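# Slide the door fully open and leave it open

## Task

Push or pull the sliding door until it is completely open, and have it stay open on its own once the robot lets go. Nothing else in the room may end up moved from its starting spot. Moving the door hard enough to slam it, in either direction, counts as failure, and so does the robot toppling or finishing in a tilted stance.

## Robot and tools

ROBOT. A holonomic base carries a column roughly 1.75 m high. A carriage rides on it, raised by lift_m (0 to 1 m), and holds two identical six-joint arms, each with a two-finger gripper. Arm bases sit about 0.57 m plus lift_m above the floor; the carriage reaches about 0.15 m lower than that. Each hand can reach 0.78 m from its shoulder but only about 0.38 m below its arm base. The hand is about 0.16 m long, 0.1 m wide, 0.14 m across when open. Parked arm joints 1-6 are 0, 0.05, 0.05, 1.45, 0, 0; with both parked the footprint is about 0.95 m wide by 0.7 m long. The wheel motors are strong (7 N m).

FRAMES. Base frame: origin on the floor below the base centre, x ahead, y to the left, z up. left_hand and right_hand are reported in it, each being the midpoint between that hand's pads; quat_wxyz rotates base axes into hand axes (hand z runs along the fingers, fingers open along hand y; a hand pointing straight up with joints 1, 5, 6 at 0 reads 1,0,0,0). The odometry frame is the base frame as it was when the scene began. base_odometry is built from wheel rotation only, so wheel slip looks like motion; heading is left-positive in -3.142..3.142.

CAMERAS. carriage_camera is fixed, facing ahead and tilted about 20 degrees down; left_wrist_camera and right_wrist_camera look out beyond the fingertips. All images are 504x504. Calibration (OpenCV pinhole+radial, T_world_to_cam mapping the base frame into the camera) is given per camera and may be slightly off; wrist camera poses also inherit joint-reading errors.

TOOL execute_actions. Argument actions: a list holding one action or none (empty returns state and pictures only). An action may contain base, joints, or both; their motions start together and can finish at different moments. base holds exactly one key, each a relative offset from where the base last measured itself: translate_m (metres, forward positive, -2 to 2), strafe_m (metres, left positive, -2 to 2), rotate_rad (radians, counter-clockwise/left positive, -6.3 to 6.3). joints is a dictionary of absolute targets keyed by joint name, so each arm has its own named entries: lift_m 0 to 1 m; for each side (left_ or right_) joint1_rad -2.617 to 3.054 (yaw about vertical, 0 ahead, positive left), joint2_rad 0 to 3.141 (shoulder: 0 upper arm level pointing back, 1.57 vertical, 3.14 level pointing forward), joint3_rad 0 to 3.141 (elbow, 0 folded, 3.14 straight), joint4_rad -1.57 to 1.57 (wrist pitch, positive lifts fingertips), joint5_rad -1.57 to 1.57 (wrist yaw, positive swings fingertips to the RIGHT), joint6_rad -2.094 to 2.094 (roll about finger axis, positive clockwise seen from the forearm), gripper_m 0 to 0.093 (pad gap in metres). Joints not named may keep driving toward earlier targets. Unknown keys or out-of-range numbers make the call rejected with no motion. No action runs over 15 s. Argument cameras: list of carriage_camera, left_wrist_camera, right_wrist_camera or all; omitted/null/all gives every camera, [] gives none. Once a result reports a stop, remaining motion calls in that same reply are skipped.

TOOL wait: seconds from 0 to 10; commands nothing, returns the same as an empty action.
TOOL zoom_image: camera plus region [x0, y0, x1, y1] in pixels from the top-left, no bigger than 504 by 504, on that camera's latest full image.
TOOL finished_scene: scene = the integer of the scene being ended; irreversible; the result reports success. Call it only when the door is fully open by itself.

RESULT LINES. base_status and joint_status tell how each motion of the last accepted action ended: done (for the base, wheels turned the commanded amount, slip included; tiny moves may fall short yet say done); off_target (resting away from target, maybe still pushing); contact_stop or time_out (target dropped, holds where it stopped). 'joint command not followed' with a cause means a self-collision check blocked that arm's targets (grippers still act); affected joints show not_followed and may be retried on later actions. Fix by moving only the blocked arm clear first, then the other arm in a separate action. on_its_own lists uncommanded behaviour; 'held at' is the held target, not the actual position. motor_effort gives percent of maximum per motor, with the peak in brackets; readings carry sizeable bias and noise. drive_wheels larger at rest than after a free move means the base is still pressing something. Joint torques are raw drive outputs with offsets and noise. ARM HIT means an arm struck the robot hard. MOTOR HOT appears from 75 C; at 90 C the arm halts 10 s, at 100 C it goes limp and drops (OVER-TEMPERATURE FAULT); afterwards affected keys read limit_stop_at_motor_heat, so resend the target. Outstretched arms heat quickly even unloaded, and holding continues while you deliberate.

CONTACT AND SAFETY. The base halts with contact_stop on high wheel effort or when an arm is shoved several degrees, but arms are not monitored during turns and often not when the action also moves arm joints; it may roll on about 0.3 m after an arm touch. Arms and grippers have no contact stop and snap to their targets once freed. After a blocked drive, back off about 0.2 m (or reverse the turn), repeat if still pressed; a retreat can itself stop falsely, so try again. Beware the column catching on overhangs, and never reverse into one. Hand readings drift at long reach. Tipping is likeliest with the carriage high, arms extended, loads carried, pulling, or abrupt stops; nothing reports a lean except the pictures. Never let the arms press or strike each other. Move the door gently so it neither slams open nor shut, and leave other objects undisturbed.

Each tool is called after "Call:" as name(argument=value, ...) on one line, values as JSON.

## Session

I'll start by looking at the current state and images.

Call:
execute_actions(actions=[])

Scene clock: 0.00 s.
Joint torques (N m, as the arm reports them, + toward a larger angle): no reading
base_odometry: x=+0.000 y=+0.000 heading=+0.000 (m, m, rad; odometry frame)
base_status: not commanded
joint_positions: lift_m=+0.302 left_joint1_rad=-0.009 left_joint2_rad=+0.046 left_joint3_rad=+0.042 left_joint4_rad=+1.486 left_joint5_rad=-0.014 left_joint6_rad=+0.012 left_gripper_m=+0.095 right_joint1_rad=+0.028 right_joint2_rad=+0.060 right_joint3_rad=+0.055 right_joint4_rad=+1.499 right_joint5_rad=+0.020 right_joint6_rad=+0.046 right_gripper_m=+0.094
joint_status: not commanded
motor_effort: lift_m=+30 drive_wheels=+3 (%)
left_hand: x=+0.2797 y=+0.3271 z=+1.2997 quat_wxyz=(+0.999, -0.006, +0.045, +0.002) (m; base frame)
right_hand: x=+0.2770 y=-0.3277 z=+1.3034 quat_wxyz=(+0.999, +0.010, +0.039, +0.037) (m; base frame)
pictures: carriage_camera, left_wrist_camera, right_wrist_camera
Images, in order (width x height): carriage_camera 504x504, left_wrist_camera 504x504, right_wrist_camera 504x504.

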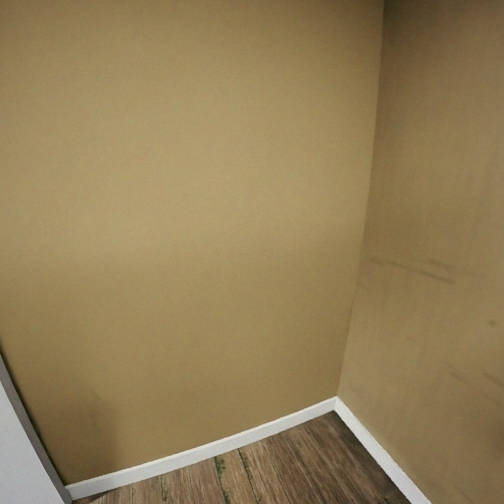

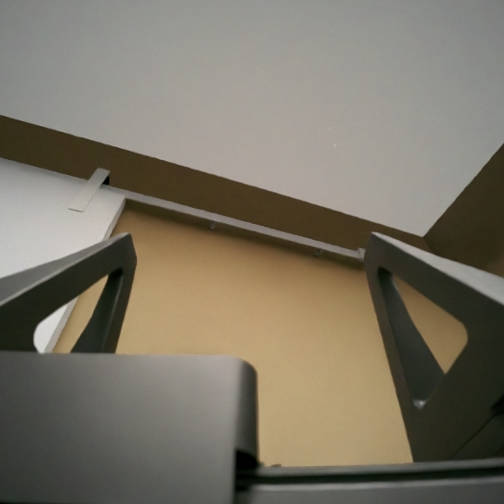

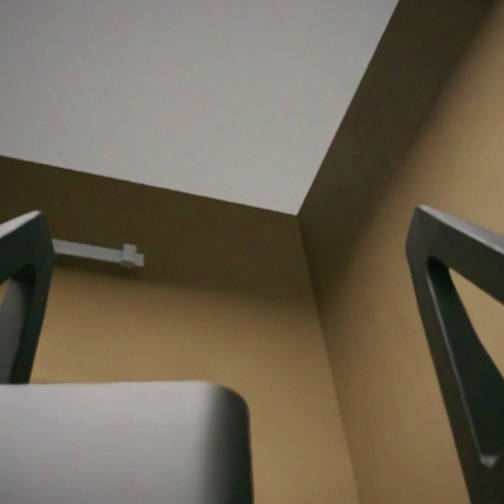

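Call:
execute_actions(actions=[{"base": {"rotate_rad": 0.9}}])

Scene clock: 22.13 s.
Joint torques (N m, as the arm reports them, + toward a larger angle): left_arm=[-0.35  4.33  6.67 -0.24 -0.1  -0.03] | right_arm=[-0.09  5.19  5.78 -0.31  0.05  0.  ]
base_odometry: x=+0.000 y=+0.000 heading=+0.899 (m, m, rad; odometry frame)
base_status: done
joint_positions: lift_m=+0.302 left_joint1_rad=-0.009 left_joint2_rad=+0.046 left_joint3_rad=+0.042 left_joint4_rad=+1.486 left_joint5_rad=-0.014 left_joint6_rad=+0.012 left_gripper_m=+0.095 right_joint1_rad=+0.028 right_joint2_rad=+0.060 right_joint3_rad=+0.055 right_joint4_rad=+1.499 right_joint5_rad=+0.020 right_joint6_rad=+0.046 right_gripper_m=+0.094
joint_status: not commanded
motor_effort: lift_m=+30(30) drive_wheels=+10(27) (%)
left_hand: x=+0.2797 y=+0.3271 z=+1.2997 quat_wxyz=(+0.999, -0.006, +0.045, +0.002) (m; base frame)
right_hand: x=+0.2771 y=-0.3277 z=+1.3034 quat_wxyz=(+0.999, +0.010, +0.039, +0.037) (m; base frame)
pictures: carriage_camera, left_wrist_camera, right_wrist_camera
camera_calibration (this result's frames):
right_wrist_camera: T_world_to_cam=[[0.069911, -0.996004, -0.0555795, -0.271854], [0.733032, 0.0890822, -0.674335, 0.704401], [0.676592, 0.0064019, 0.736331, -1.01905], [0, 0, 0, 1]] pos_world=[0.192135, -0.326994, 1.21025]
Images, in order (width x height): carriage_camera 504x504, left_wrist_camera 504x504, right_wrist_camera 504x504.

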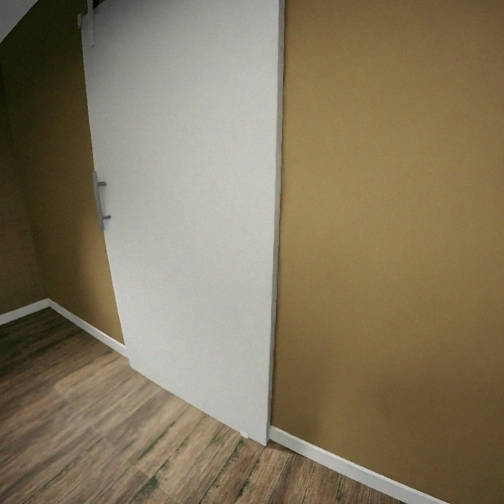

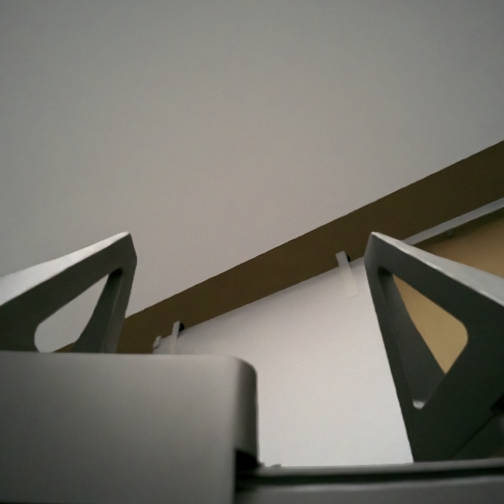

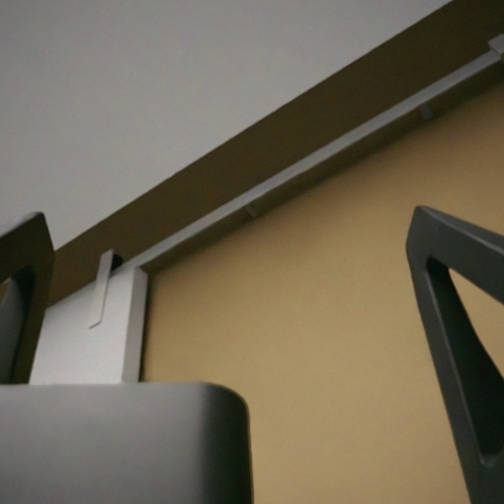

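Call:
execute_actions(actions=[{"base": {"rotate_rad": -0.553}, "joints": {"left_joint2_rad": 1.57, "left_joint3_rad": 1.57, "left_joint4_rad": 0.0}}])

Scene clock: 101.43 s.
Joint torques (N m, as the arm reports them, + toward a larger angle): left_arm=[-0.29 -7.84 11.62  2.24 -0.09 -0.03] | right_arm=[-0.11  5.21  5.74 -0.28  0.05  0.  ]
base_odometry: x=+0.000 y=+0.000 heading=+0.348 (m, m, rad; odometry frame)
base_status: done
joint_positions: lift_m=+0.302 left_joint1_rad=-0.009 left_joint2_rad=+1.571 left_joint3_rad=+1.540 left_joint4_rad=-0.009 left_joint5_rad=-0.014 left_joint6_rad=+0.012 left_gripper_m=+0.095 right_joint1_rad=+0.028 right_joint2_rad=+0.060 right_joint3_rad=+0.055 right_joint4_rad=+1.498 right_joint5_rad=+0.020 right_joint6_rad=+0.046 right_gripper_m=+0.094
joint_status: all done
motor_effort: lift_m=+30(30) drive_wheels=+16(20) (%)
left_hand: x=+0.7686 y=+0.3225 z=+1.2903 quat_wxyz=(+0.693, +0.003, +0.721, +0.006) (m; base frame)
right_hand: x=+0.2773 y=-0.3277 z=+1.3034 quat_wxyz=(+0.999, +0.010, +0.039, +0.037) (m; base frame)
pictures: carriage_camera, left_wrist_camera, right_wrist_camera
camera_calibration (this result's frames):
left_wrist_camera: T_world_to_cam=[[-0.0110892, -0.999823, -0.0151891, 0.352744], [-0.647064, 0.0187559, -0.762205, 1.4813], [0.762355, 0.00137609, -0.647158, 0.365994], [0, 0, 0, 1]] pos_world=[0.683389, 0.324394, 1.37127]
right_wrist_camera: T_world_to_cam=[[0.0698686, -0.996005, -0.0556113, -0.27181], [0.732518, 0.0890676, -0.674896, 0.705123], [0.677153, 0.00641778, 0.735814, -1.01864], [0, 0, 0, 1]] pos_world=[0.192251, -0.32699, 1.2103]
Images, in order (width x height): carriage_camera 504x504, left_wrist_camera 504x504, right_wrist_camera 504x504.

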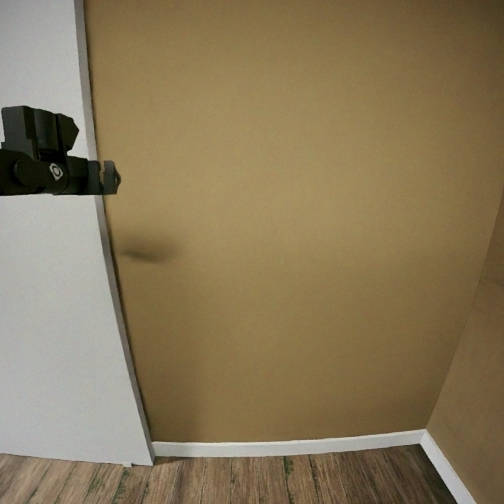

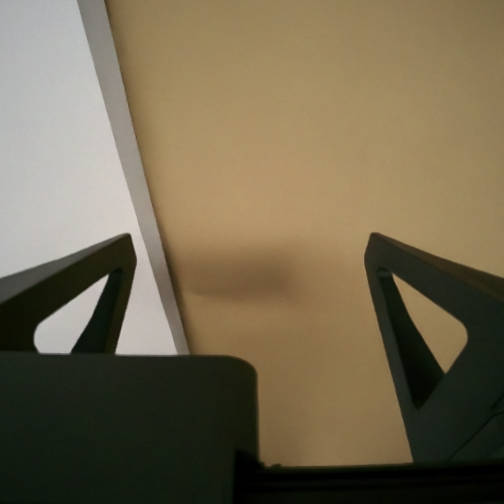

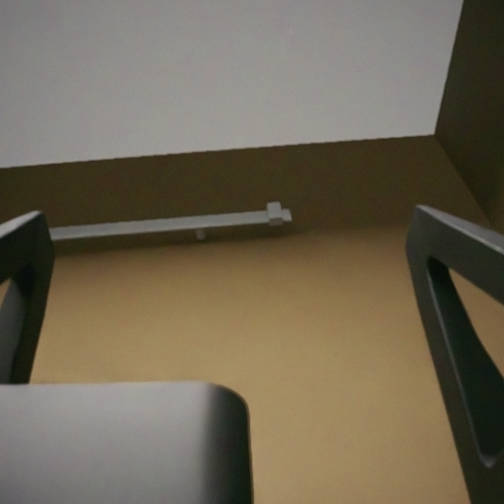

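Call:
execute_actions(actions=[{"base": {"strafe_m": 1.08}, "joints": {"lift_m": 0.15}}])

Scene clock: 121.93 s.
Joint torques (N m, as the arm reports them, + toward a larger angle): left_arm=[-0.3  -7.99 10.42  2.28 -0.1  -0.03] | right_arm=[-0.07  5.25  5.76 -0.28  0.05  0.  ]
base_odometry: x=-0.368 y=+1.015 heading=+0.348 (m, m, rad; odometry frame)
base_status: done
joint_positions: lift_m=+0.150 left_joint1_rad=-0.009 left_joint2_rad=+1.571 left_joint3_rad=+1.553 left_joint4_rad=-0.014 left_joint5_rad=-0.014 left_joint6_rad=+0.012 left_gripper_m=+0.095 right_joint1_rad=+0.028 right_joint2_rad=+0.060 right_joint3_rad=+0.055 right_joint4_rad=+1.497 right_joint5_rad=+0.020 right_joint6_rad=+0.046 right_gripper_m=+0.094
joint_status: all done
motor_effort: lift_m=+26(27) drive_wheels=-4(22) (%)
left_hand: x=+0.7679 y=+0.3225 z=+1.1432 quat_wxyz=(+0.696, +0.003, +0.718, +0.006) (m; base frame)
right_hand: x=+0.2775 y=-0.3277 z=+1.1511 quat_wxyz=(+0.998, +0.010, +0.040, +0.037) (m; base frame)
pictures: carriage_camera, left_wrist_camera, right_wrist_camera
camera_calibration (this result's frames):
carriage_camera: T_world_to_cam=[[-0.0480079, -0.998829, 0.00591163, 0.00197209], [-0.310664, 0.00930637, -0.950474, 1.13754], [0.949307, -0.0474668, -0.310747, 0.168186], [0, 0, 0, 1]] pos_world=[0.193827, -0.000633349, 1.13345]
left_wrist_camera: T_world_to_cam=[[-0.0109675, -0.999824, -0.0152018, 0.350429], [-0.640938, 0.0186981, -0.767365, 1.36994], [0.767514, 0.00132737, -0.64103, 0.260259], [0, 0, 0, 1]] pos_world=[0.682135, 0.324406, 1.2234]
right_wrist_camera: T_world_to_cam=[[0.0698261, -0.996006, -0.0556431, -0.280237], [0.732003, 0.0890531, -0.675457, 0.603007], [0.677714, 0.00643365, 0.735297, -0.906285], [0, 0, 0, 1]] pos_world=[0.192367, -0.326987, 1.0581]
Images, in order (width x height): carriage_camera 504x504, left_wrist_camera 504x504, right_wrist_camera 504x504.

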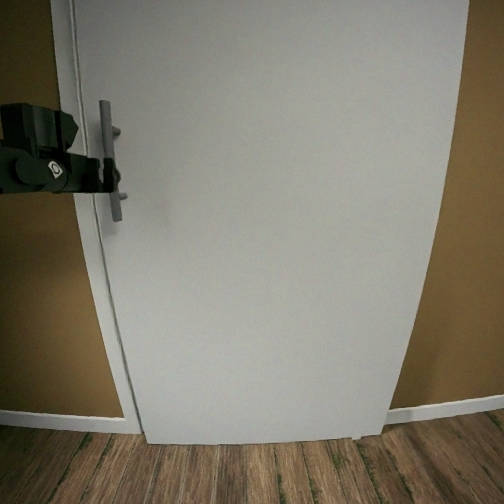

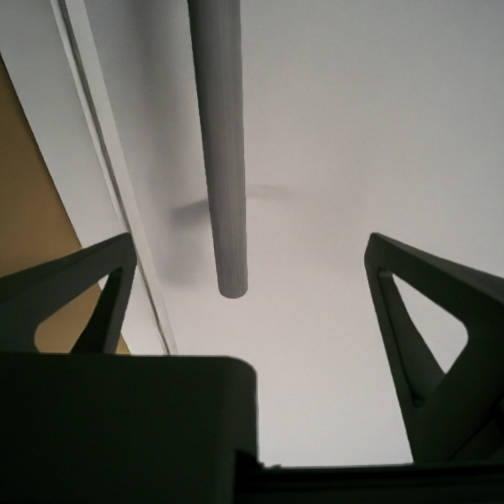

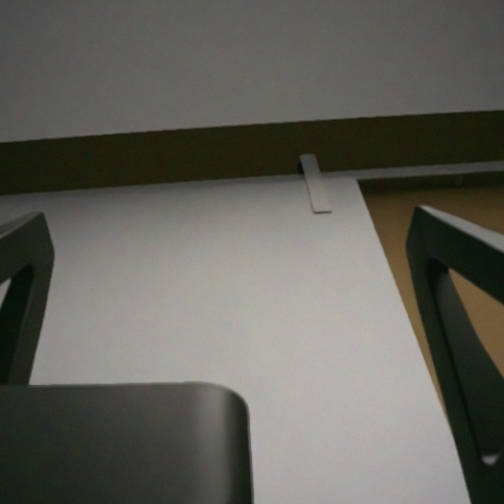

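Call:
execute_actions(actions=[{"base": {"strafe_m": 0.025}}], cameras=[])

Call:
execute_actions(actions=[{"base": {"translate_m": 0.1}}])

Scene clock: 137.67 s.
Joint torques (N m, as the arm reports them, + toward a larger angle): left_arm=[-0.3  -7.95 10.38  2.27 -0.05 -0.03] | right_arm=[-0.13  5.2   5.79 -0.28  0.05  0.  ]
base_odometry: x=-0.376 y=+1.039 heading=+0.348 (m, m, rad; odometry frame)
base_status: done
joint_positions: lift_m=+0.150 left_joint1_rad=-0.009 left_joint2_rad=+1.571 left_joint3_rad=+1.553 left_joint4_rad=-0.012 left_joint5_rad=-0.014 left_joint6_rad=+0.012 left_gripper_m=+0.095 right_joint1_rad=+0.028 right_joint2_rad=+0.060 right_joint3_rad=+0.055 right_joint4_rad=+1.497 right_joint5_rad=+0.020 right_joint6_rad=+0.046 right_gripper_m=+0.094
joint_status: not commanded
motor_effort: lift_m=+26(26) drive_wheels=-3(10) (%)
left_hand: x=+0.7680 y=+0.3225 z=+1.1437 quat_wxyz=(+0.696, +0.003, +0.718, +0.006) (m; base frame)
right_hand: x=+0.2775 y=-0.3277 z=+1.1511 quat_wxyz=(+0.998, +0.010, +0.040, +0.037) (m; base frame)
pictures: none
No camera images: the call's "cameras" was empty. Leave "cameras" out to get every camera's image.

Scene clock: 139.20 s.
Joint torques (N m, as the arm reports them, + toward a larger angle): left_arm=[-0.51 -7.9  10.61  2.23 -0.09 -0.03] | right_arm=[-0.1   5.23  5.79 -0.28  0.05  0.  ]
base_odometry: x=-0.282 y=+1.074 heading=+0.349 (m, m, rad; odometry frame)
base_status: done
joint_positions: lift_m=+0.150 left_joint1_rad=-0.009 left_joint2_rad=+1.571 left_joint3_rad=+1.553 left_joint4_rad=-0.009 left_joint5_rad=-0.014 left_joint6_rad=+0.012 left_gripper_m=+0.095 right_joint1_rad=+0.028 right_joint2_rad=+0.060 right_joint3_rad=+0.055 right_joint4_rad=+1.497 right_joint5_rad=+0.020 right_joint6_rad=+0.046 right_gripper_m=+0.094
joint_status: not commanded
motor_effort: lift_m=+26(26) drive_wheels=-9(14) (%)
left_hand: x=+0.7680 y=+0.3225 z=+1.1444 quat_wxyz=(+0.697, +0.003, +0.717, +0.006) (m; base frame)
right_hand: x=+0.2775 y=-0.3277 z=+1.1511 quat_wxyz=(+0.998, +0.010, +0.040, +0.037) (m; base frame)
pictures: carriage_camera, left_wrist_camera, right_wrist_camera
camera_calibration (this result's frames):
carriage_camera: T_world_to_cam=[[-0.0480079, -0.998829, 0.00591163, 0.00197209], [-0.310664, 0.00930637, -0.950474, 1.13754], [0.949307, -0.0474668, -0.310747, 0.168186], [0, 0, 0, 1]] pos_world=[0.193827, -0.000633349, 1.13345]
left_wrist_camera: T_world_to_cam=[[-0.010892, -0.999825, -0.0152092, 0.350398], [-0.637125, 0.0186621, -0.770535, 1.37161], [0.770684, 0.00129744, -0.637217, 0.254224], [0, 0, 0, 1]] pos_world=[0.681774, 0.32441, 1.22419]
right_wrist_camera: T_world_to_cam=[[0.0698261, -0.996006, -0.0556431, -0.280237], [0.732003, 0.0890531, -0.675457, 0.603007], [0.677714, 0.00643365, 0.735297, -0.906285], [0, 0, 0, 1]] pos_world=[0.192367, -0.326987, 1.0581]
Images, in order (width x height): carriage_camera 504x504, left_wrist_camera 504x504, right_wrist_camera 504x504.

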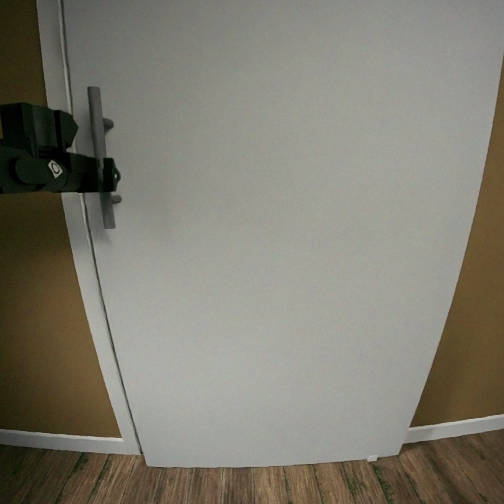

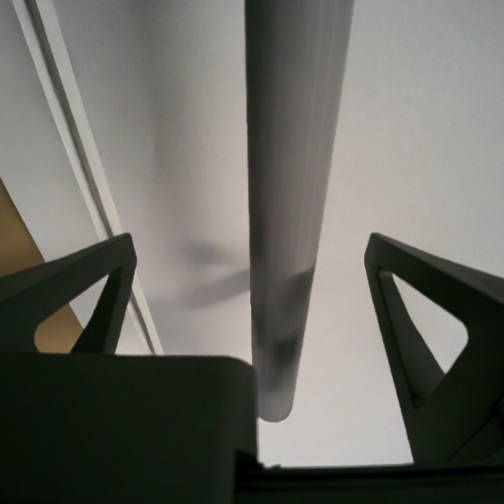

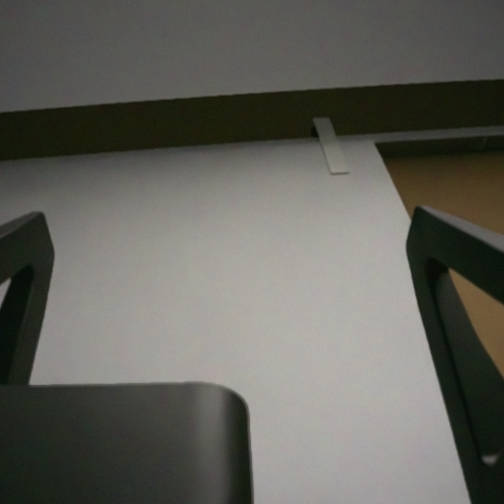

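Call:
execute_actions(actions=[{"joints": {"left_gripper_m": 0.0}}])

Scene clock: 144.23 s.
Joint torques (N m, as the arm reports them, + toward a larger angle): left_arm=[ 0.69 -8.03 10.34  2.22 -0.34 -0.01] | right_arm=[-0.11  5.19  5.78 -0.28  0.04  0.  ]
base_odometry: x=-0.282 y=+1.073 heading=+0.348 (m, m, rad; odometry frame)
base_status: not commanded
joint_positions: lift_m=+0.150 left_joint1_rad=-0.022 left_joint2_rad=+1.571 left_joint3_rad=+1.553 left_joint4_rad=-0.009 left_joint5_rad=+0.015 left_joint6_rad=+0.010 left_gripper_m=+0.024 right_joint1_rad=+0.028 right_joint2_rad=+0.060 right_joint3_rad=+0.055 right_joint4_rad=+1.497 right_joint5_rad=+0.020 right_joint6_rad=+0.046 right_gripper_m=+0.094
joint_status: left_gripper_m off_target (ended at +0.024, target +0.000)
motor_effort: lift_m=+26(26) drive_wheels=-8(9) (%)
left_hand: x=+0.7678 y=+0.3110 z=+1.1443 quat_wxyz=(+0.697, +0.017, +0.717, -0.010) (m; base frame)
right_hand: x=+0.2775 y=-0.3278 z=+1.1511 quat_wxyz=(+0.998, +0.010, +0.040, +0.037) (m; base frame)
pictures: carriage_camera, left_wrist_camera, right_wrist_camera
camera_calibration (this result's frames):
carriage_camera: T_world_to_cam=[[-0.0480079, -0.998829, 0.00591163, 0.00197209], [-0.310664, 0.00930637, -0.950474, 1.13754], [0.949307, -0.0474668, -0.310747, 0.168186], [0, 0, 0, 1]] pos_world=[0.193827, -0.000633349, 1.13345]
left_wrist_camera: T_world_to_cam=[[-0.0527584, -0.998534, -0.0121125, 0.367104], [-0.636167, 0.0429571, -0.770355, 1.36313], [0.769746, -0.0329371, -0.6375, 0.266016], [0, 0, 0, 1]] pos_world=[0.681782, 0.316772, 1.22413]
right_wrist_camera: T_world_to_cam=[[0.0697954, -0.995987, -0.0560224, -0.279851], [0.731998, 0.0892876, -0.67543, 0.603059], [0.677722, 0.00613362, 0.735293, -0.90638], [0, 0, 0, 1]] pos_world=[0.192368, -0.327015, 1.0581]
Images, in order (width x height): carriage_camera 504x504, left_wrist_camera 504x504, right_wrist_camera 504x504.

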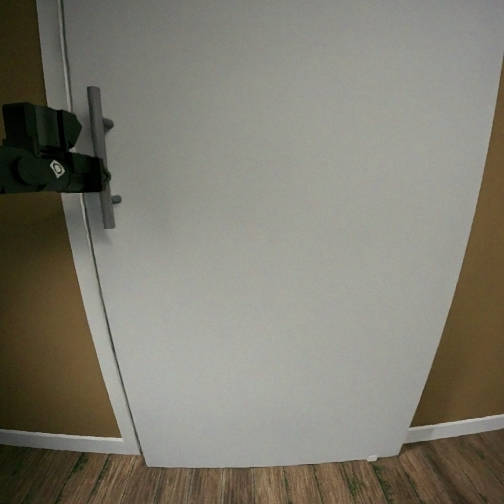

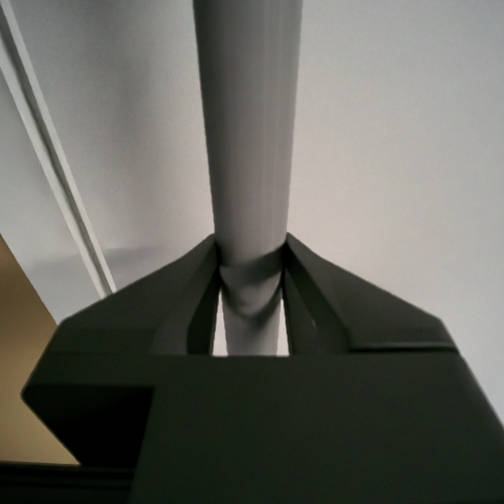

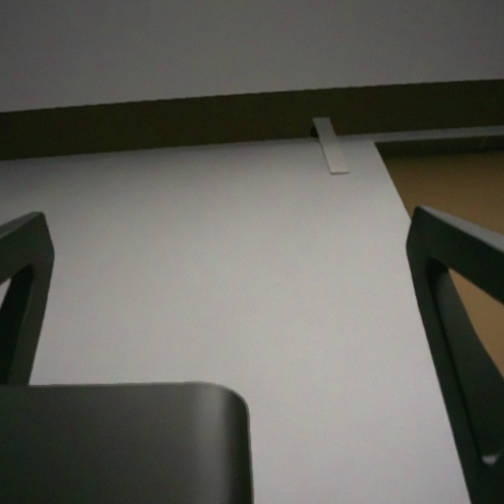

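Call:
execute_actions(actions=[{"base": {"strafe_m": -0.5}}])

Scene clock: 153.80 s.
Joint torques (N m, as the arm reports them, + toward a larger angle): left_arm=[-2.19 -9.08 10.41  2.04  0.85  0.08] | right_arm=[-0.15  5.18  5.73 -0.3   0.02  0.  ]
base_odometry: x=-0.248 y=+0.982 heading=+0.349 (m, m, rad; odometry frame)
base_status: strafe_m contact_stop (by the wheels' count: -0.098 of -0.500)
joint_positions: lift_m=+0.150 left_joint1_rad=+0.009 left_joint2_rad=+1.583 left_joint3_rad=+1.553 left_joint4_rad=+0.010 left_joint5_rad=-0.123 left_joint6_rad=+0.004 left_gripper_m=+0.024 right_joint1_rad=+0.028 right_joint2_rad=+0.061 right_joint3_rad=+0.055 right_joint4_rad=+1.498 right_joint5_rad=+0.022 right_joint6_rad=+0.046 right_gripper_m=+0.094
joint_status: not commanded
motor_effort: lift_m=+27(27) drive_wheels=+2(18) (%)
left_hand: x=+0.7703 y=+0.3507 z=+1.1432 quat_wxyz=(+0.698, -0.045, +0.713, +0.048) (m; base frame)
right_hand: x=+0.2772 y=-0.3282 z=+1.1513 quat_wxyz=(+0.999, +0.011, +0.039, +0.037) (m; base frame)
pictures: carriage_camera, left_wrist_camera, right_wrist_camera
camera_calibration (this result's frames):
carriage_camera: T_world_to_cam=[[-0.0480079, -0.998829, 0.00591163, 0.00197221], [-0.310664, 0.00930637, -0.950474, 1.13752], [0.949307, -0.0474668, -0.310747, 0.168179], [0, 0, 0, 1]] pos_world=[0.193827, -0.000633349, 1.13343]
left_wrist_camera: T_world_to_cam=[[0.116515, -0.993152, -0.00860877, 0.2706], [-0.627971, -0.0669521, -0.775351, 1.40015], [0.769465, 0.0957464, -0.631472, 0.212921], [0, 0, 0, 1]] pos_world=[0.683889, 0.342104, 1.22239]
right_wrist_camera: T_world_to_cam=[[0.0696772, -0.995867, -0.0582509, -0.277584], [0.732743, 0.0907166, -0.674432, 0.602527], [0.676929, 0.00430961, 0.736036, -0.90758], [0, 0, 0, 1]] pos_world=[0.192211, -0.327185, 1.0582]
Images, in order (width x height): carriage_camera 504x504, left_wrist_camera 504x504, right_wrist_camera 504x504.

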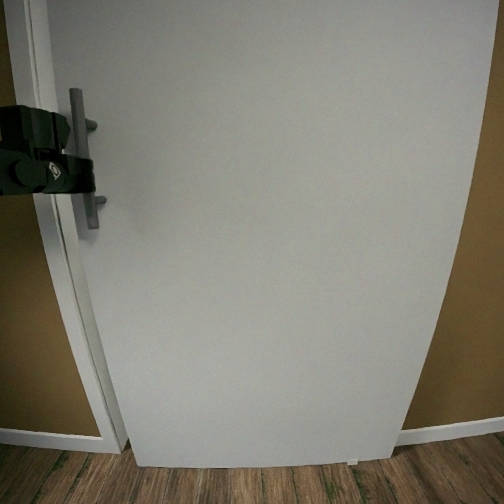

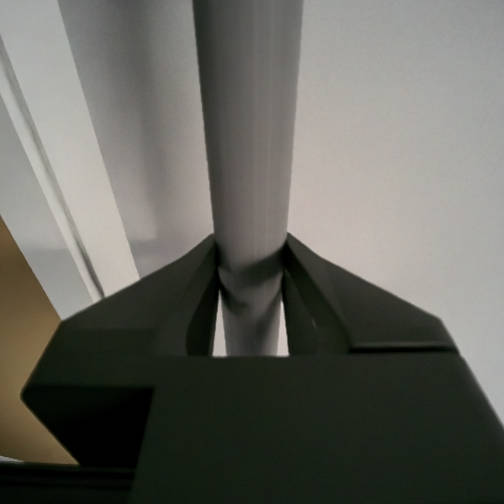

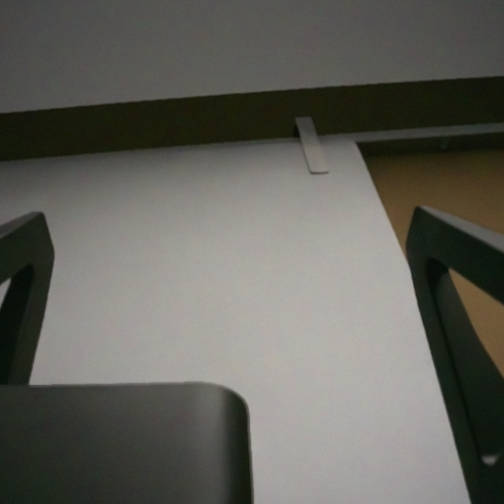

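Call:
execute_actions(actions=[{"base": {"strafe_m": -0.4}, "joints": {"left_joint5_rad": 0.0}}])

Scene clock: 164.60 s.
Joint torques (N m, as the arm reports them, + toward a larger angle): left_arm=[ 2.85 -8.05 10.42  2.28 -1.47  0.03] | right_arm=[-0.12  5.17  5.74 -0.3   0.02  0.  ]
base_odometry: x=-0.110 y=+0.606 heading=+0.349 (m, m, rad; odometry frame)
base_status: done
joint_positions: lift_m=+0.150 left_joint1_rad=-0.042 left_joint2_rad=+1.572 left_joint3_rad=+1.553 left_joint4_rad=-0.015 left_joint5_rad=+0.159 left_joint6_rad=+0.006 left_gripper_m=+0.024 right_joint1_rad=+0.028 right_joint2_rad=+0.061 right_joint3_rad=+0.055 right_joint4_rad=+1.498 right_joint5_rad=+0.022 right_joint6_rad=+0.046 right_gripper_m=+0.094
joint_status: left_joint5_rad off_target (ended at +0.158, target +0.000)
motor_effort: lift_m=+27(27) drive_wheels=-4(20) (%)
left_hand: x=+0.7643 y=+0.2763 z=+1.1426 quat_wxyz=(+0.692, +0.072, +0.715, -0.070) (m; base frame)
right_hand: x=+0.2772 y=-0.3282 z=+1.1513 quat_wxyz=(+0.999, +0.011, +0.039, +0.037) (m; base frame)
pictures: carriage_camera, left_wrist_camera, right_wrist_camera
camera_calibration (this result's frames):
carriage_camera: T_world_to_cam=[[-0.0480079, -0.998829, 0.00591163, 0.00197222], [-0.310664, 0.00930637, -0.950474, 1.13752], [0.949307, -0.0474668, -0.310747, 0.168179], [0, 0, 0, 1]] pos_world=[0.193827, -0.000633349, 1.13343]
left_wrist_camera: T_world_to_cam=[[-0.214233, -0.976778, -0.00288319, 0.439103], [-0.626717, 0.139718, -0.766619, 1.32292], [0.749219, -0.162428, -0.642096, 0.323222], [0, 0, 0, 1]] pos_world=[0.681005, 0.29657, 1.22298]
right_wrist_camera: T_world_to_cam=[[0.0696772, -0.995867, -0.0582509, -0.277584], [0.732743, 0.0907166, -0.674432, 0.602526], [0.676929, 0.00430961, 0.736036, -0.907579], [0, 0, 0, 1]] pos_world=[0.192211, -0.327185, 1.0582]
Images, in order (width x height): carriage_camera 504x504, left_wrist_camera 504x504, right_wrist_camera 504x504.

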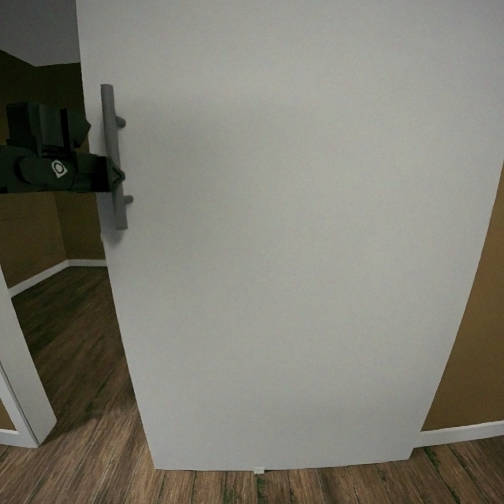

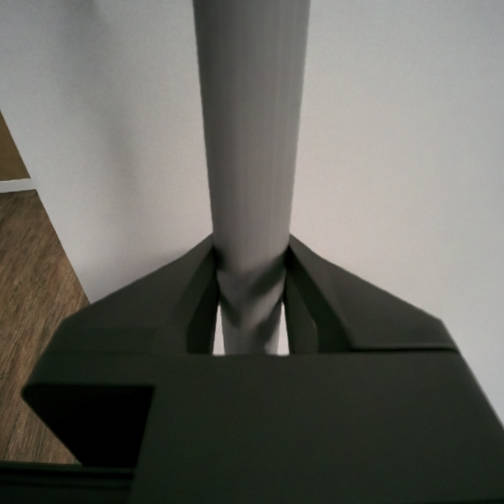

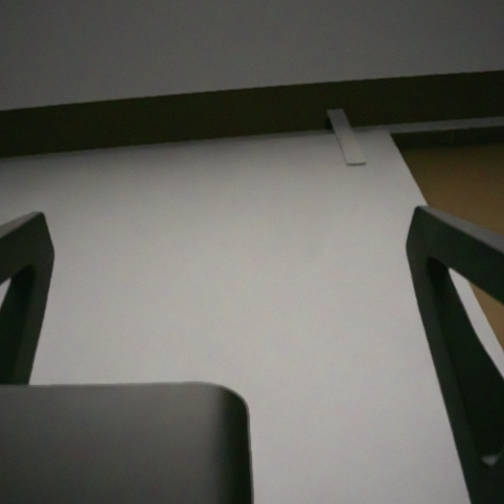

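Call:
execute_actions(actions=[{"base": {"strafe_m": -0.25}, "joints": {"left_joint5_rad": 0.0}}])

Scene clock: 174.07 s.
Joint torques (N m, as the arm reports them, + toward a larger angle): left_arm=[-2.36 -8.41 10.4   2.18  0.74  0.12] | right_arm=[-0.14  5.15  5.72 -0.31  0.02  0.  ]
base_odometry: x=-0.063 y=+0.479 heading=+0.351 (m, m, rad; odometry frame)
base_status: strafe_m contact_stop (by the wheels' count: -0.135 of -0.250)
joint_positions: lift_m=+0.150 left_joint1_rad=+0.010 left_joint2_rad=+1.577 left_joint3_rad=+1.553 left_joint4_rad=-0.004 left_joint5_rad=-0.095 left_joint6_rad=+0.000 left_gripper_m=+0.024 right_joint1_rad=+0.029 right_joint2_rad=+0.062 right_joint3_rad=+0.056 right_joint4_rad=+1.500 right_joint5_rad=+0.023 right_joint6_rad=+0.046 right_gripper_m=+0.094
joint_status: left_joint5_rad off_target (ended at -0.095, target +0.000)
motor_effort: lift_m=+27(27) drive_wheels=+2(19) (%)
left_hand: x=+0.7689 y=+0.3465 z=+1.1428 quat_wxyz=(+0.696, -0.037, +0.716, +0.037) (m; base frame)
right_hand: x=+0.2770 y=-0.3283 z=+1.1514 quat_wxyz=(+0.999, +0.012, +0.039, +0.037) (m; base frame)
pictures: carriage_camera, left_wrist_camera, right_wrist_camera
camera_calibration (this result's frames):
carriage_camera: T_world_to_cam=[[-0.0480079, -0.998829, 0.00591163, 0.00197233], [-0.310664, 0.00930637, -0.950474, 1.1375], [0.949307, -0.0474668, -0.310747, 0.168173], [0, 0, 0, 1]] pos_world=[0.193827, -0.000633349, 1.13341]
left_wrist_camera: T_world_to_cam=[[0.0900033, -0.99593, -0.00488157, 0.283696], [-0.635413, -0.0536473, -0.770307, 1.39394], [0.766909, 0.072432, -0.637655, 0.231245], [0, 0, 0, 1]] pos_world=[0.682851, 0.340573, 1.2226]
right_wrist_camera: T_world_to_cam=[[0.0704137, -0.995751, -0.0593414, -0.276657], [0.73343, 0.0920015, -0.67351, 0.601976], [0.676108, 0.00390155, 0.736792, -0.908249], [0, 0, 0, 1]] pos_world=[0.192048, -0.327321, 1.05821]
Images, in order (width x height): carriage_camera 504x504, left_wrist_camera 504x504, right_wrist_camera 504x504.

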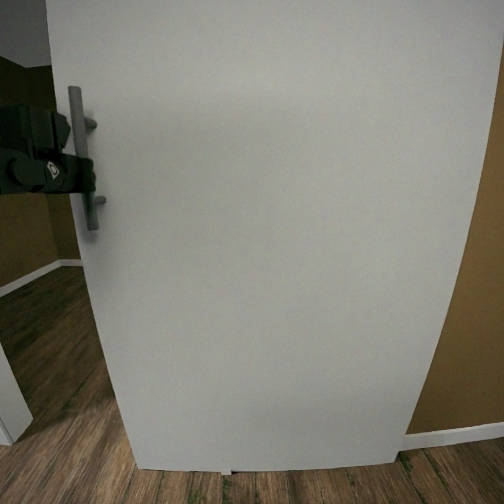

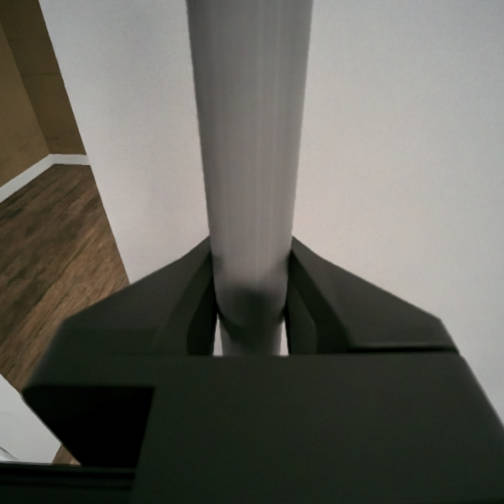

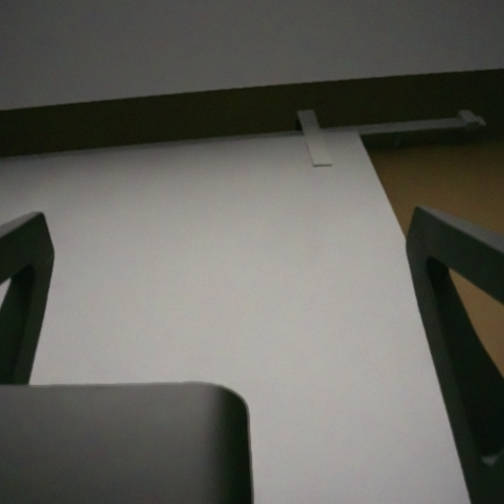

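Call:
execute_actions(actions=[{"base": {"strafe_m": -0.15}, "joints": {"left_joint5_rad": 0.02}}])

Scene clock: 181.17 s.
Joint torques (N m, as the arm reports them, + toward a larger angle): left_arm=[ 2.19 -7.9  10.45  2.27 -0.41  0.11] | right_arm=[-0.19  5.12  5.69 -0.31  0.01  0.  ]
base_odometry: x=-0.012 y=+0.338 heading=+0.351 (m, m, rad; odometry frame)
base_status: done
joint_positions: lift_m=+0.150 left_joint1_rad=-0.036 left_joint2_rad=+1.570 left_joint3_rad=+1.553 left_joint4_rad=-0.015 left_joint5_rad=+0.056 left_joint6_rad=-0.001 left_gripper_m=+0.024 right_joint1_rad=+0.029 right_joint2_rad=+0.062 right_joint3_rad=+0.056 right_joint4_rad=+1.500 right_joint5_rad=+0.023 right_joint6_rad=+0.046 right_gripper_m=+0.094
joint_status: left_joint5_rad off_target (ended at +0.056, target +0.020)
motor_effort: lift_m=+27(27) drive_wheels=-3(16) (%)
left_hand: x=+0.7667 y=+0.2971 z=+1.1435 quat_wxyz=(+0.695, +0.032, +0.718, -0.033) (m; base frame)
right_hand: x=+0.2770 y=-0.3283 z=+1.1514 quat_wxyz=(+0.999, +0.012, +0.039, +0.037) (m; base frame)
pictures: carriage_camera, left_wrist_camera, right_wrist_camera
camera_calibration (this result's frames):
carriage_camera: T_world_to_cam=[[-0.0480079, -0.998829, 0.00591163, 0.00197233], [-0.310664, 0.00930637, -0.950474, 1.1375], [0.949307, -0.0474668, -0.310747, 0.168173], [0, 0, 0, 1]] pos_world=[0.193827, -0.000633349, 1.13341]
left_wrist_camera: T_world_to_cam=[[-0.106065, -0.994359, -0.0000397958, 0.378999], [-0.636983, 0.0679758, -0.767875, 1.35277], [0.763546, -0.0814196, -0.6406, 0.288628], [0, 0, 0, 1]] pos_world=[0.681506, 0.308406, 1.22366]
right_wrist_camera: T_world_to_cam=[[0.0704137, -0.995751, -0.0593414, -0.276657], [0.73343, 0.0920015, -0.67351, 0.601976], [0.676108, 0.00390155, 0.736792, -0.908249], [0, 0, 0, 1]] pos_world=[0.192048, -0.327321, 1.05821]
Images, in order (width x height): carriage_camera 504x504, left_wrist_camera 504x504, right_wrist_camera 504x504.

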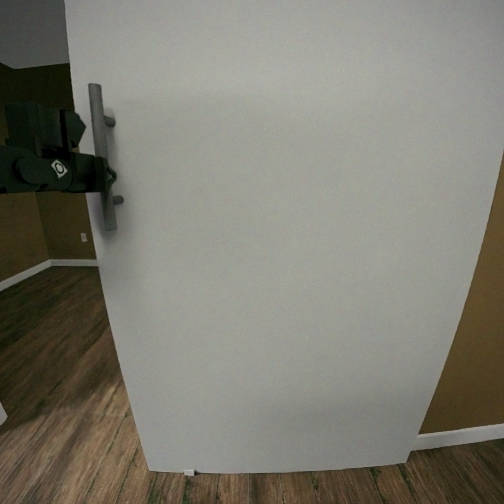

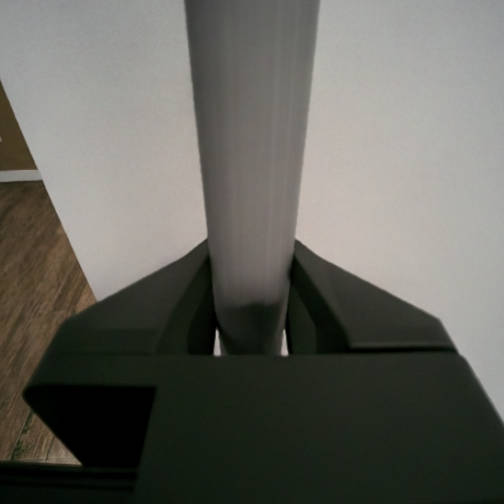

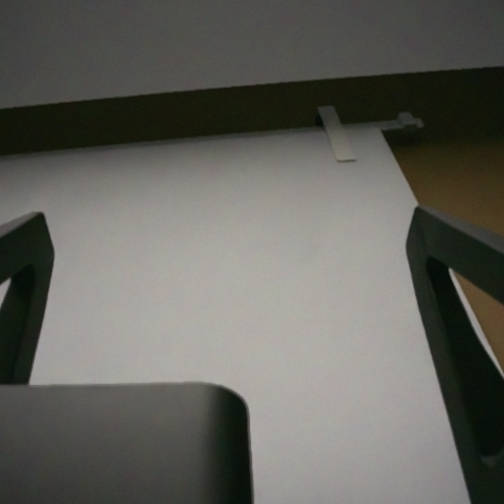

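Call:
execute_actions(actions=[{"base": {"strafe_m": -0.07}, "joints": {"left_joint5_rad": 0.0}}])

Scene clock: 187.87 s.
Joint torques (N m, as the arm reports them, + toward a larger angle): left_arm=[-3.19 -8.24 10.44  2.22  0.49  0.12] | right_arm=[-0.11  5.13  5.7  -0.32  0.01  0.  ]
base_odometry: x=+0.013 y=+0.273 heading=+0.351 (m, m, rad; odometry frame)
base_status: done
joint_positions: lift_m=+0.150 left_joint1_rad=+0.023 left_joint2_rad=+1.574 left_joint3_rad=+1.553 left_joint4_rad=-0.006 left_joint5_rad=-0.072 left_joint6_rad=-0.001 left_gripper_m=+0.023 right_joint1_rad=+0.029 right_joint2_rad=+0.062 right_joint3_rad=+0.056 right_joint4_rad=+1.500 right_joint5_rad=+0.023 right_joint6_rad=+0.046 right_gripper_m=+0.094
joint_status: left_joint5_rad off_target (ended at -0.072, target +0.000)
motor_effort: lift_m=+27(27) drive_wheels=+3(11) (%)
left_hand: x=+0.7680 y=+0.3488 z=+1.1437 quat_wxyz=(+0.697, -0.034, +0.716, +0.033) (m; base frame)
right_hand: x=+0.2770 y=-0.3283 z=+1.1514 quat_wxyz=(+0.999, +0.012, +0.039, +0.037) (m; base frame)
pictures: carriage_camera, left_wrist_camera, right_wrist_camera
camera_calibration (this result's frames):
carriage_camera: T_world_to_cam=[[-0.0480079, -0.998829, 0.00591163, 0.00197233], [-0.310664, 0.00930637, -0.950474, 1.1375], [0.949307, -0.0474668, -0.310747, 0.168173], [0, 0, 0, 1]] pos_world=[0.193827, -0.000633349, 1.13341]
left_wrist_camera: T_world_to_cam=[[0.0793936, -0.996837, -0.00343819, 0.292906], [-0.6353, -0.0479402, -0.770776, 1.3927], [0.768174, 0.063379, -0.637097, 0.233873], [0, 0, 0, 1]] pos_world=[0.681873, 0.343924, 1.22347]
right_wrist_camera: T_world_to_cam=[[0.0704137, -0.995751, -0.0593414, -0.276657], [0.73343, 0.0920015, -0.67351, 0.601976], [0.676108, 0.00390155, 0.736792, -0.908249], [0, 0, 0, 1]] pos_world=[0.192048, -0.327321, 1.05821]
Images, in order (width x height): carriage_camera 504x504, left_wrist_camera 504x504, right_wrist_camera 504x504.

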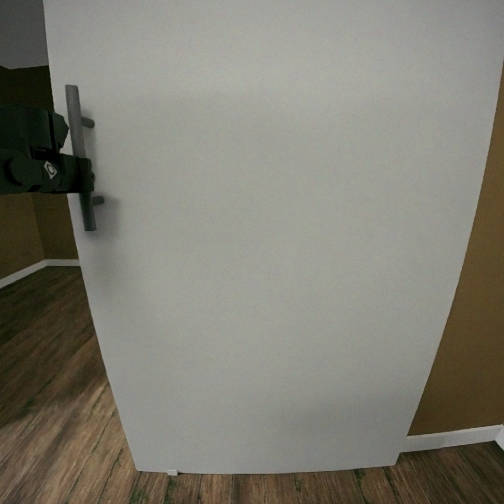

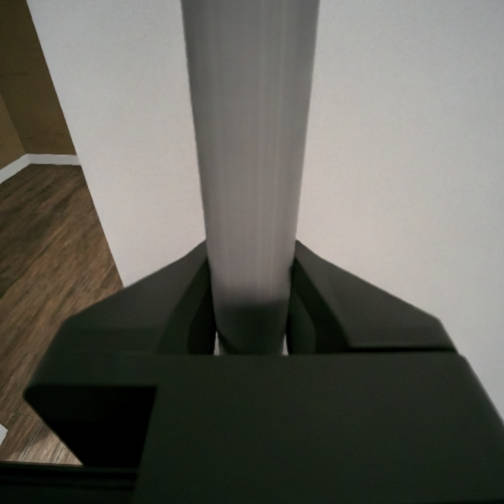

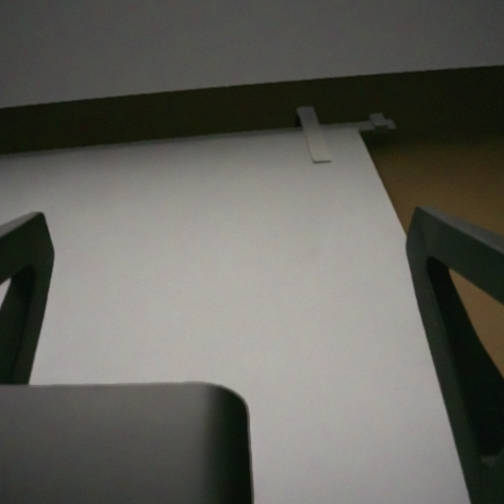

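Call:
zoom_image(camera="right_wrist_camera", region=[260, 80, 420, 180])

Region (260, 80, 420, 180) of right_wrist_camera's 504x504 image, scaled by 3.150, with more detail than that image has; it fills the top 315 rows of this view, and the rest is white.

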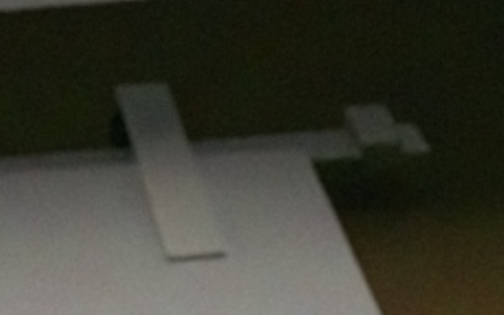

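Call:
execute_actions(actions=[{"base": {"strafe_m": -0.04}, "joints": {"left_joint5_rad": 0.02}}])

Scene clock: 196.20 s.
Joint torques (N m, as the arm reports them, + toward a larger angle): left_arm=[-2.55 -8.38 10.39  2.17  0.75  0.12] | right_arm=[-0.17  5.13  5.64 -0.31  0.01  0.  ]
base_odometry: x=+0.027 y=+0.235 heading=+0.351 (m, m, rad; odometry frame)
base_status: done
joint_positions: lift_m=+0.150 left_joint1_rad=+0.013 left_joint2_rad=+1.577 left_joint3_rad=+1.553 left_joint4_rad=-0.004 left_joint5_rad=-0.079 left_joint6_rad=-0.002 left_gripper_m=+0.023 right_joint1_rad=+0.029 right_joint2_rad=+0.062 right_joint3_rad=+0.056 right_joint4_rad=+1.499 right_joint5_rad=+0.023 right_joint6_rad=+0.046 right_gripper_m=+0.094
joint_status: left_joint5_rad off_target (ended at -0.079, target +0.020)
motor_effort: lift_m=+27(27) drive_wheels=+2(12) (%)
left_hand: x=+0.7691 y=+0.3451 z=+1.1428 quat_wxyz=(+0.696, -0.033, +0.716, +0.032) (m; base frame)
right_hand: x=+0.2771 y=-0.3283 z=+1.1514 quat_wxyz=(+0.998, +0.012, +0.039, +0.037) (m; base frame)
pictures: carriage_camera, left_wrist_camera, right_wrist_camera
camera_calibration (this result's frames):
carriage_camera: T_world_to_cam=[[-0.0480079, -0.998829, 0.00591163, 0.00197233], [-0.310664, 0.00930637, -0.950474, 1.1375], [0.949307, -0.0474668, -0.310747, 0.168173], [0, 0, 0, 1]] pos_world=[0.193827, -0.000633349, 1.13341]
left_wrist_camera: T_world_to_cam=[[0.0767582, -0.997047, -0.00252905, 0.290195], [-0.635933, -0.0470038, -0.770311, 1.39211], [0.767917, 0.060736, -0.637663, 0.234446], [0, 0, 0, 1]] pos_world=[0.68298, 0.340533, 1.22259]
right_wrist_camera: T_world_to_cam=[[0.0703911, -0.995752, -0.0593572, -0.276637], [0.733173, 0.091994, -0.673791, 0.602294], [0.676389, 0.00390971, 0.736534, -0.908085], [0, 0, 0, 1]] pos_world=[0.192105, -0.327319, 1.05824]
Images, in order (width x height): carriage_camera 504x504, left_wrist_camera 504x504, right_wrist_camera 504x504.

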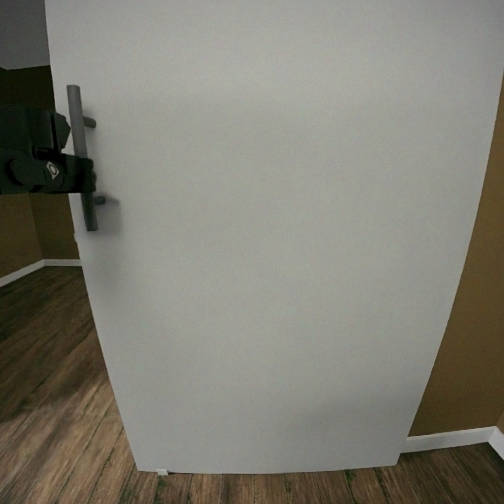

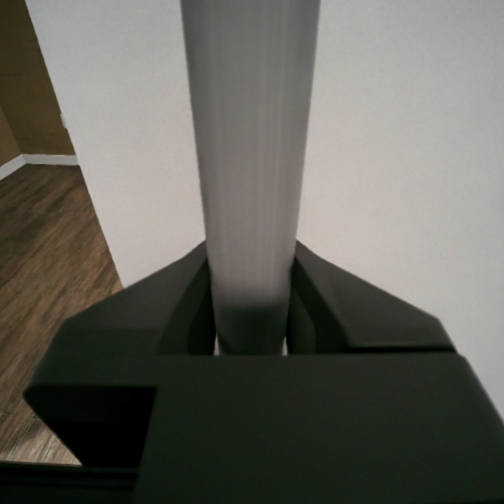

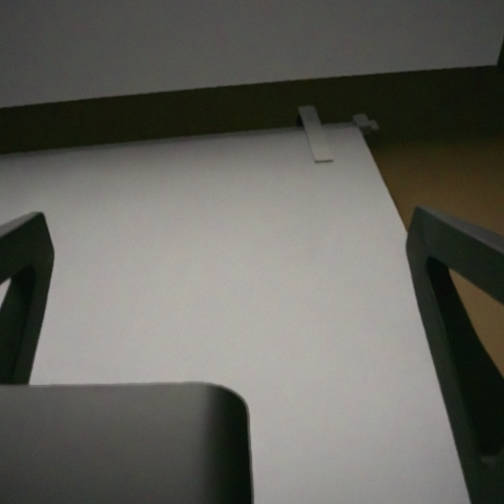

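The door followed that move. I'll keep moving in small steps.

Call:
execute_actions(actions=[{"base": {"strafe_m": -0.04}, "joints": {"left_joint5_rad": 0.0}}])

Scene clock: 200.27 s.
Joint torques (N m, as the arm reports them, + toward a larger angle): left_arm=[-2.87 -8.49 10.41  2.19  0.77  0.16] | right_arm=[-0.15  5.16  5.69 -0.3   0.01  0.  ]
base_odometry: x=+0.041 y=+0.198 heading=+0.352 (m, m, rad; odometry frame)
base_status: done
joint_positions: lift_m=+0.150 left_joint1_rad=+0.015 left_joint2_rad=+1.577 left_joint3_rad=+1.553 left_joint4_rad=-0.005 left_joint5_rad=-0.102 left_joint6_rad=-0.003 left_gripper_m=+0.023 right_joint1_rad=+0.029 right_joint2_rad=+0.062 right_joint3_rad=+0.056 right_joint4_rad=+1.499 right_joint5_rad=+0.023 right_joint6_rad=+0.046 right_gripper_m=+0.094
joint_status: left_joint5_rad off_target (ended at -0.101, target +0.000)
motor_effort: lift_m=+27(27) drive_wheels=+2(12) (%)
left_hand: x=+0.7686 y=+0.3502 z=+1.1426 quat_wxyz=(+0.696, -0.042, +0.716, +0.041) (m; base frame)
right_hand: x=+0.2771 y=-0.3283 z=+1.1514 quat_wxyz=(+0.998, +0.012, +0.039, +0.037) (m; base frame)
pictures: carriage_camera, left_wrist_camera, right_wrist_camera
camera_calibration (this result's frames):
carriage_camera: T_world_to_cam=[[-0.0480079, -0.998829, 0.00591163, 0.00197233], [-0.310664, 0.00930637, -0.950474, 1.1375], [0.949307, -0.0474668, -0.310747, 0.168173], [0, 0, 0, 1]] pos_world=[0.193827, -0.000633349, 1.13341]
left_wrist_camera: T_world_to_cam=[[0.101845, -0.994797, -0.00246965, 0.275164], [-0.63508, -0.0631066, -0.769864, 1.39639], [0.765703, 0.0799751, -0.638203, 0.229963], [0, 0, 0, 1]] pos_world=[0.682712, 0.343463, 1.22247]
right_wrist_camera: T_world_to_cam=[[0.0703911, -0.995752, -0.0593572, -0.276637], [0.733173, 0.091994, -0.673791, 0.602294], [0.676389, 0.00390971, 0.736534, -0.908085], [0, 0, 0, 1]] pos_world=[0.192105, -0.327319, 1.05824]
Images, in order (width x height): carriage_camera 504x504, left_wrist_camera 504x504, right_wrist_camera 504x504.

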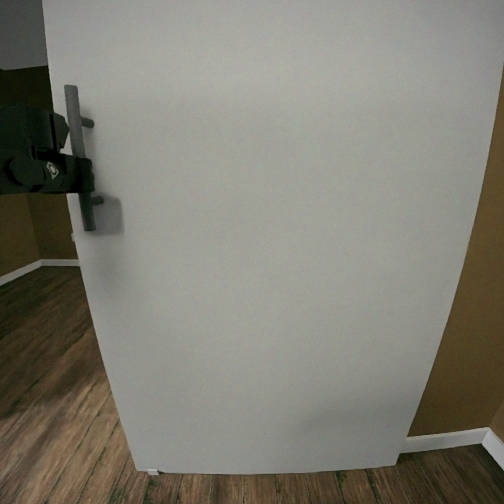

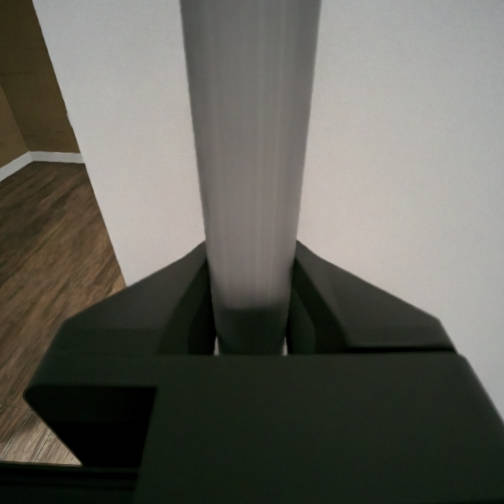

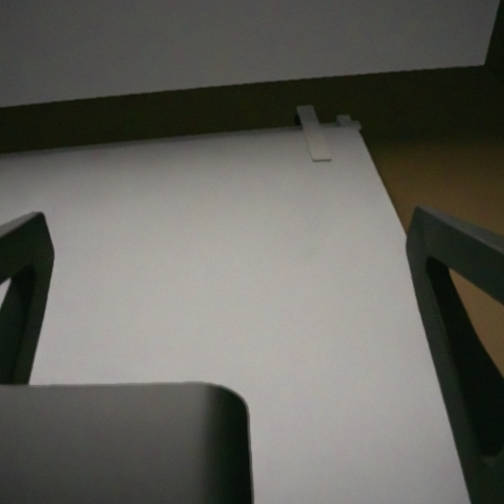

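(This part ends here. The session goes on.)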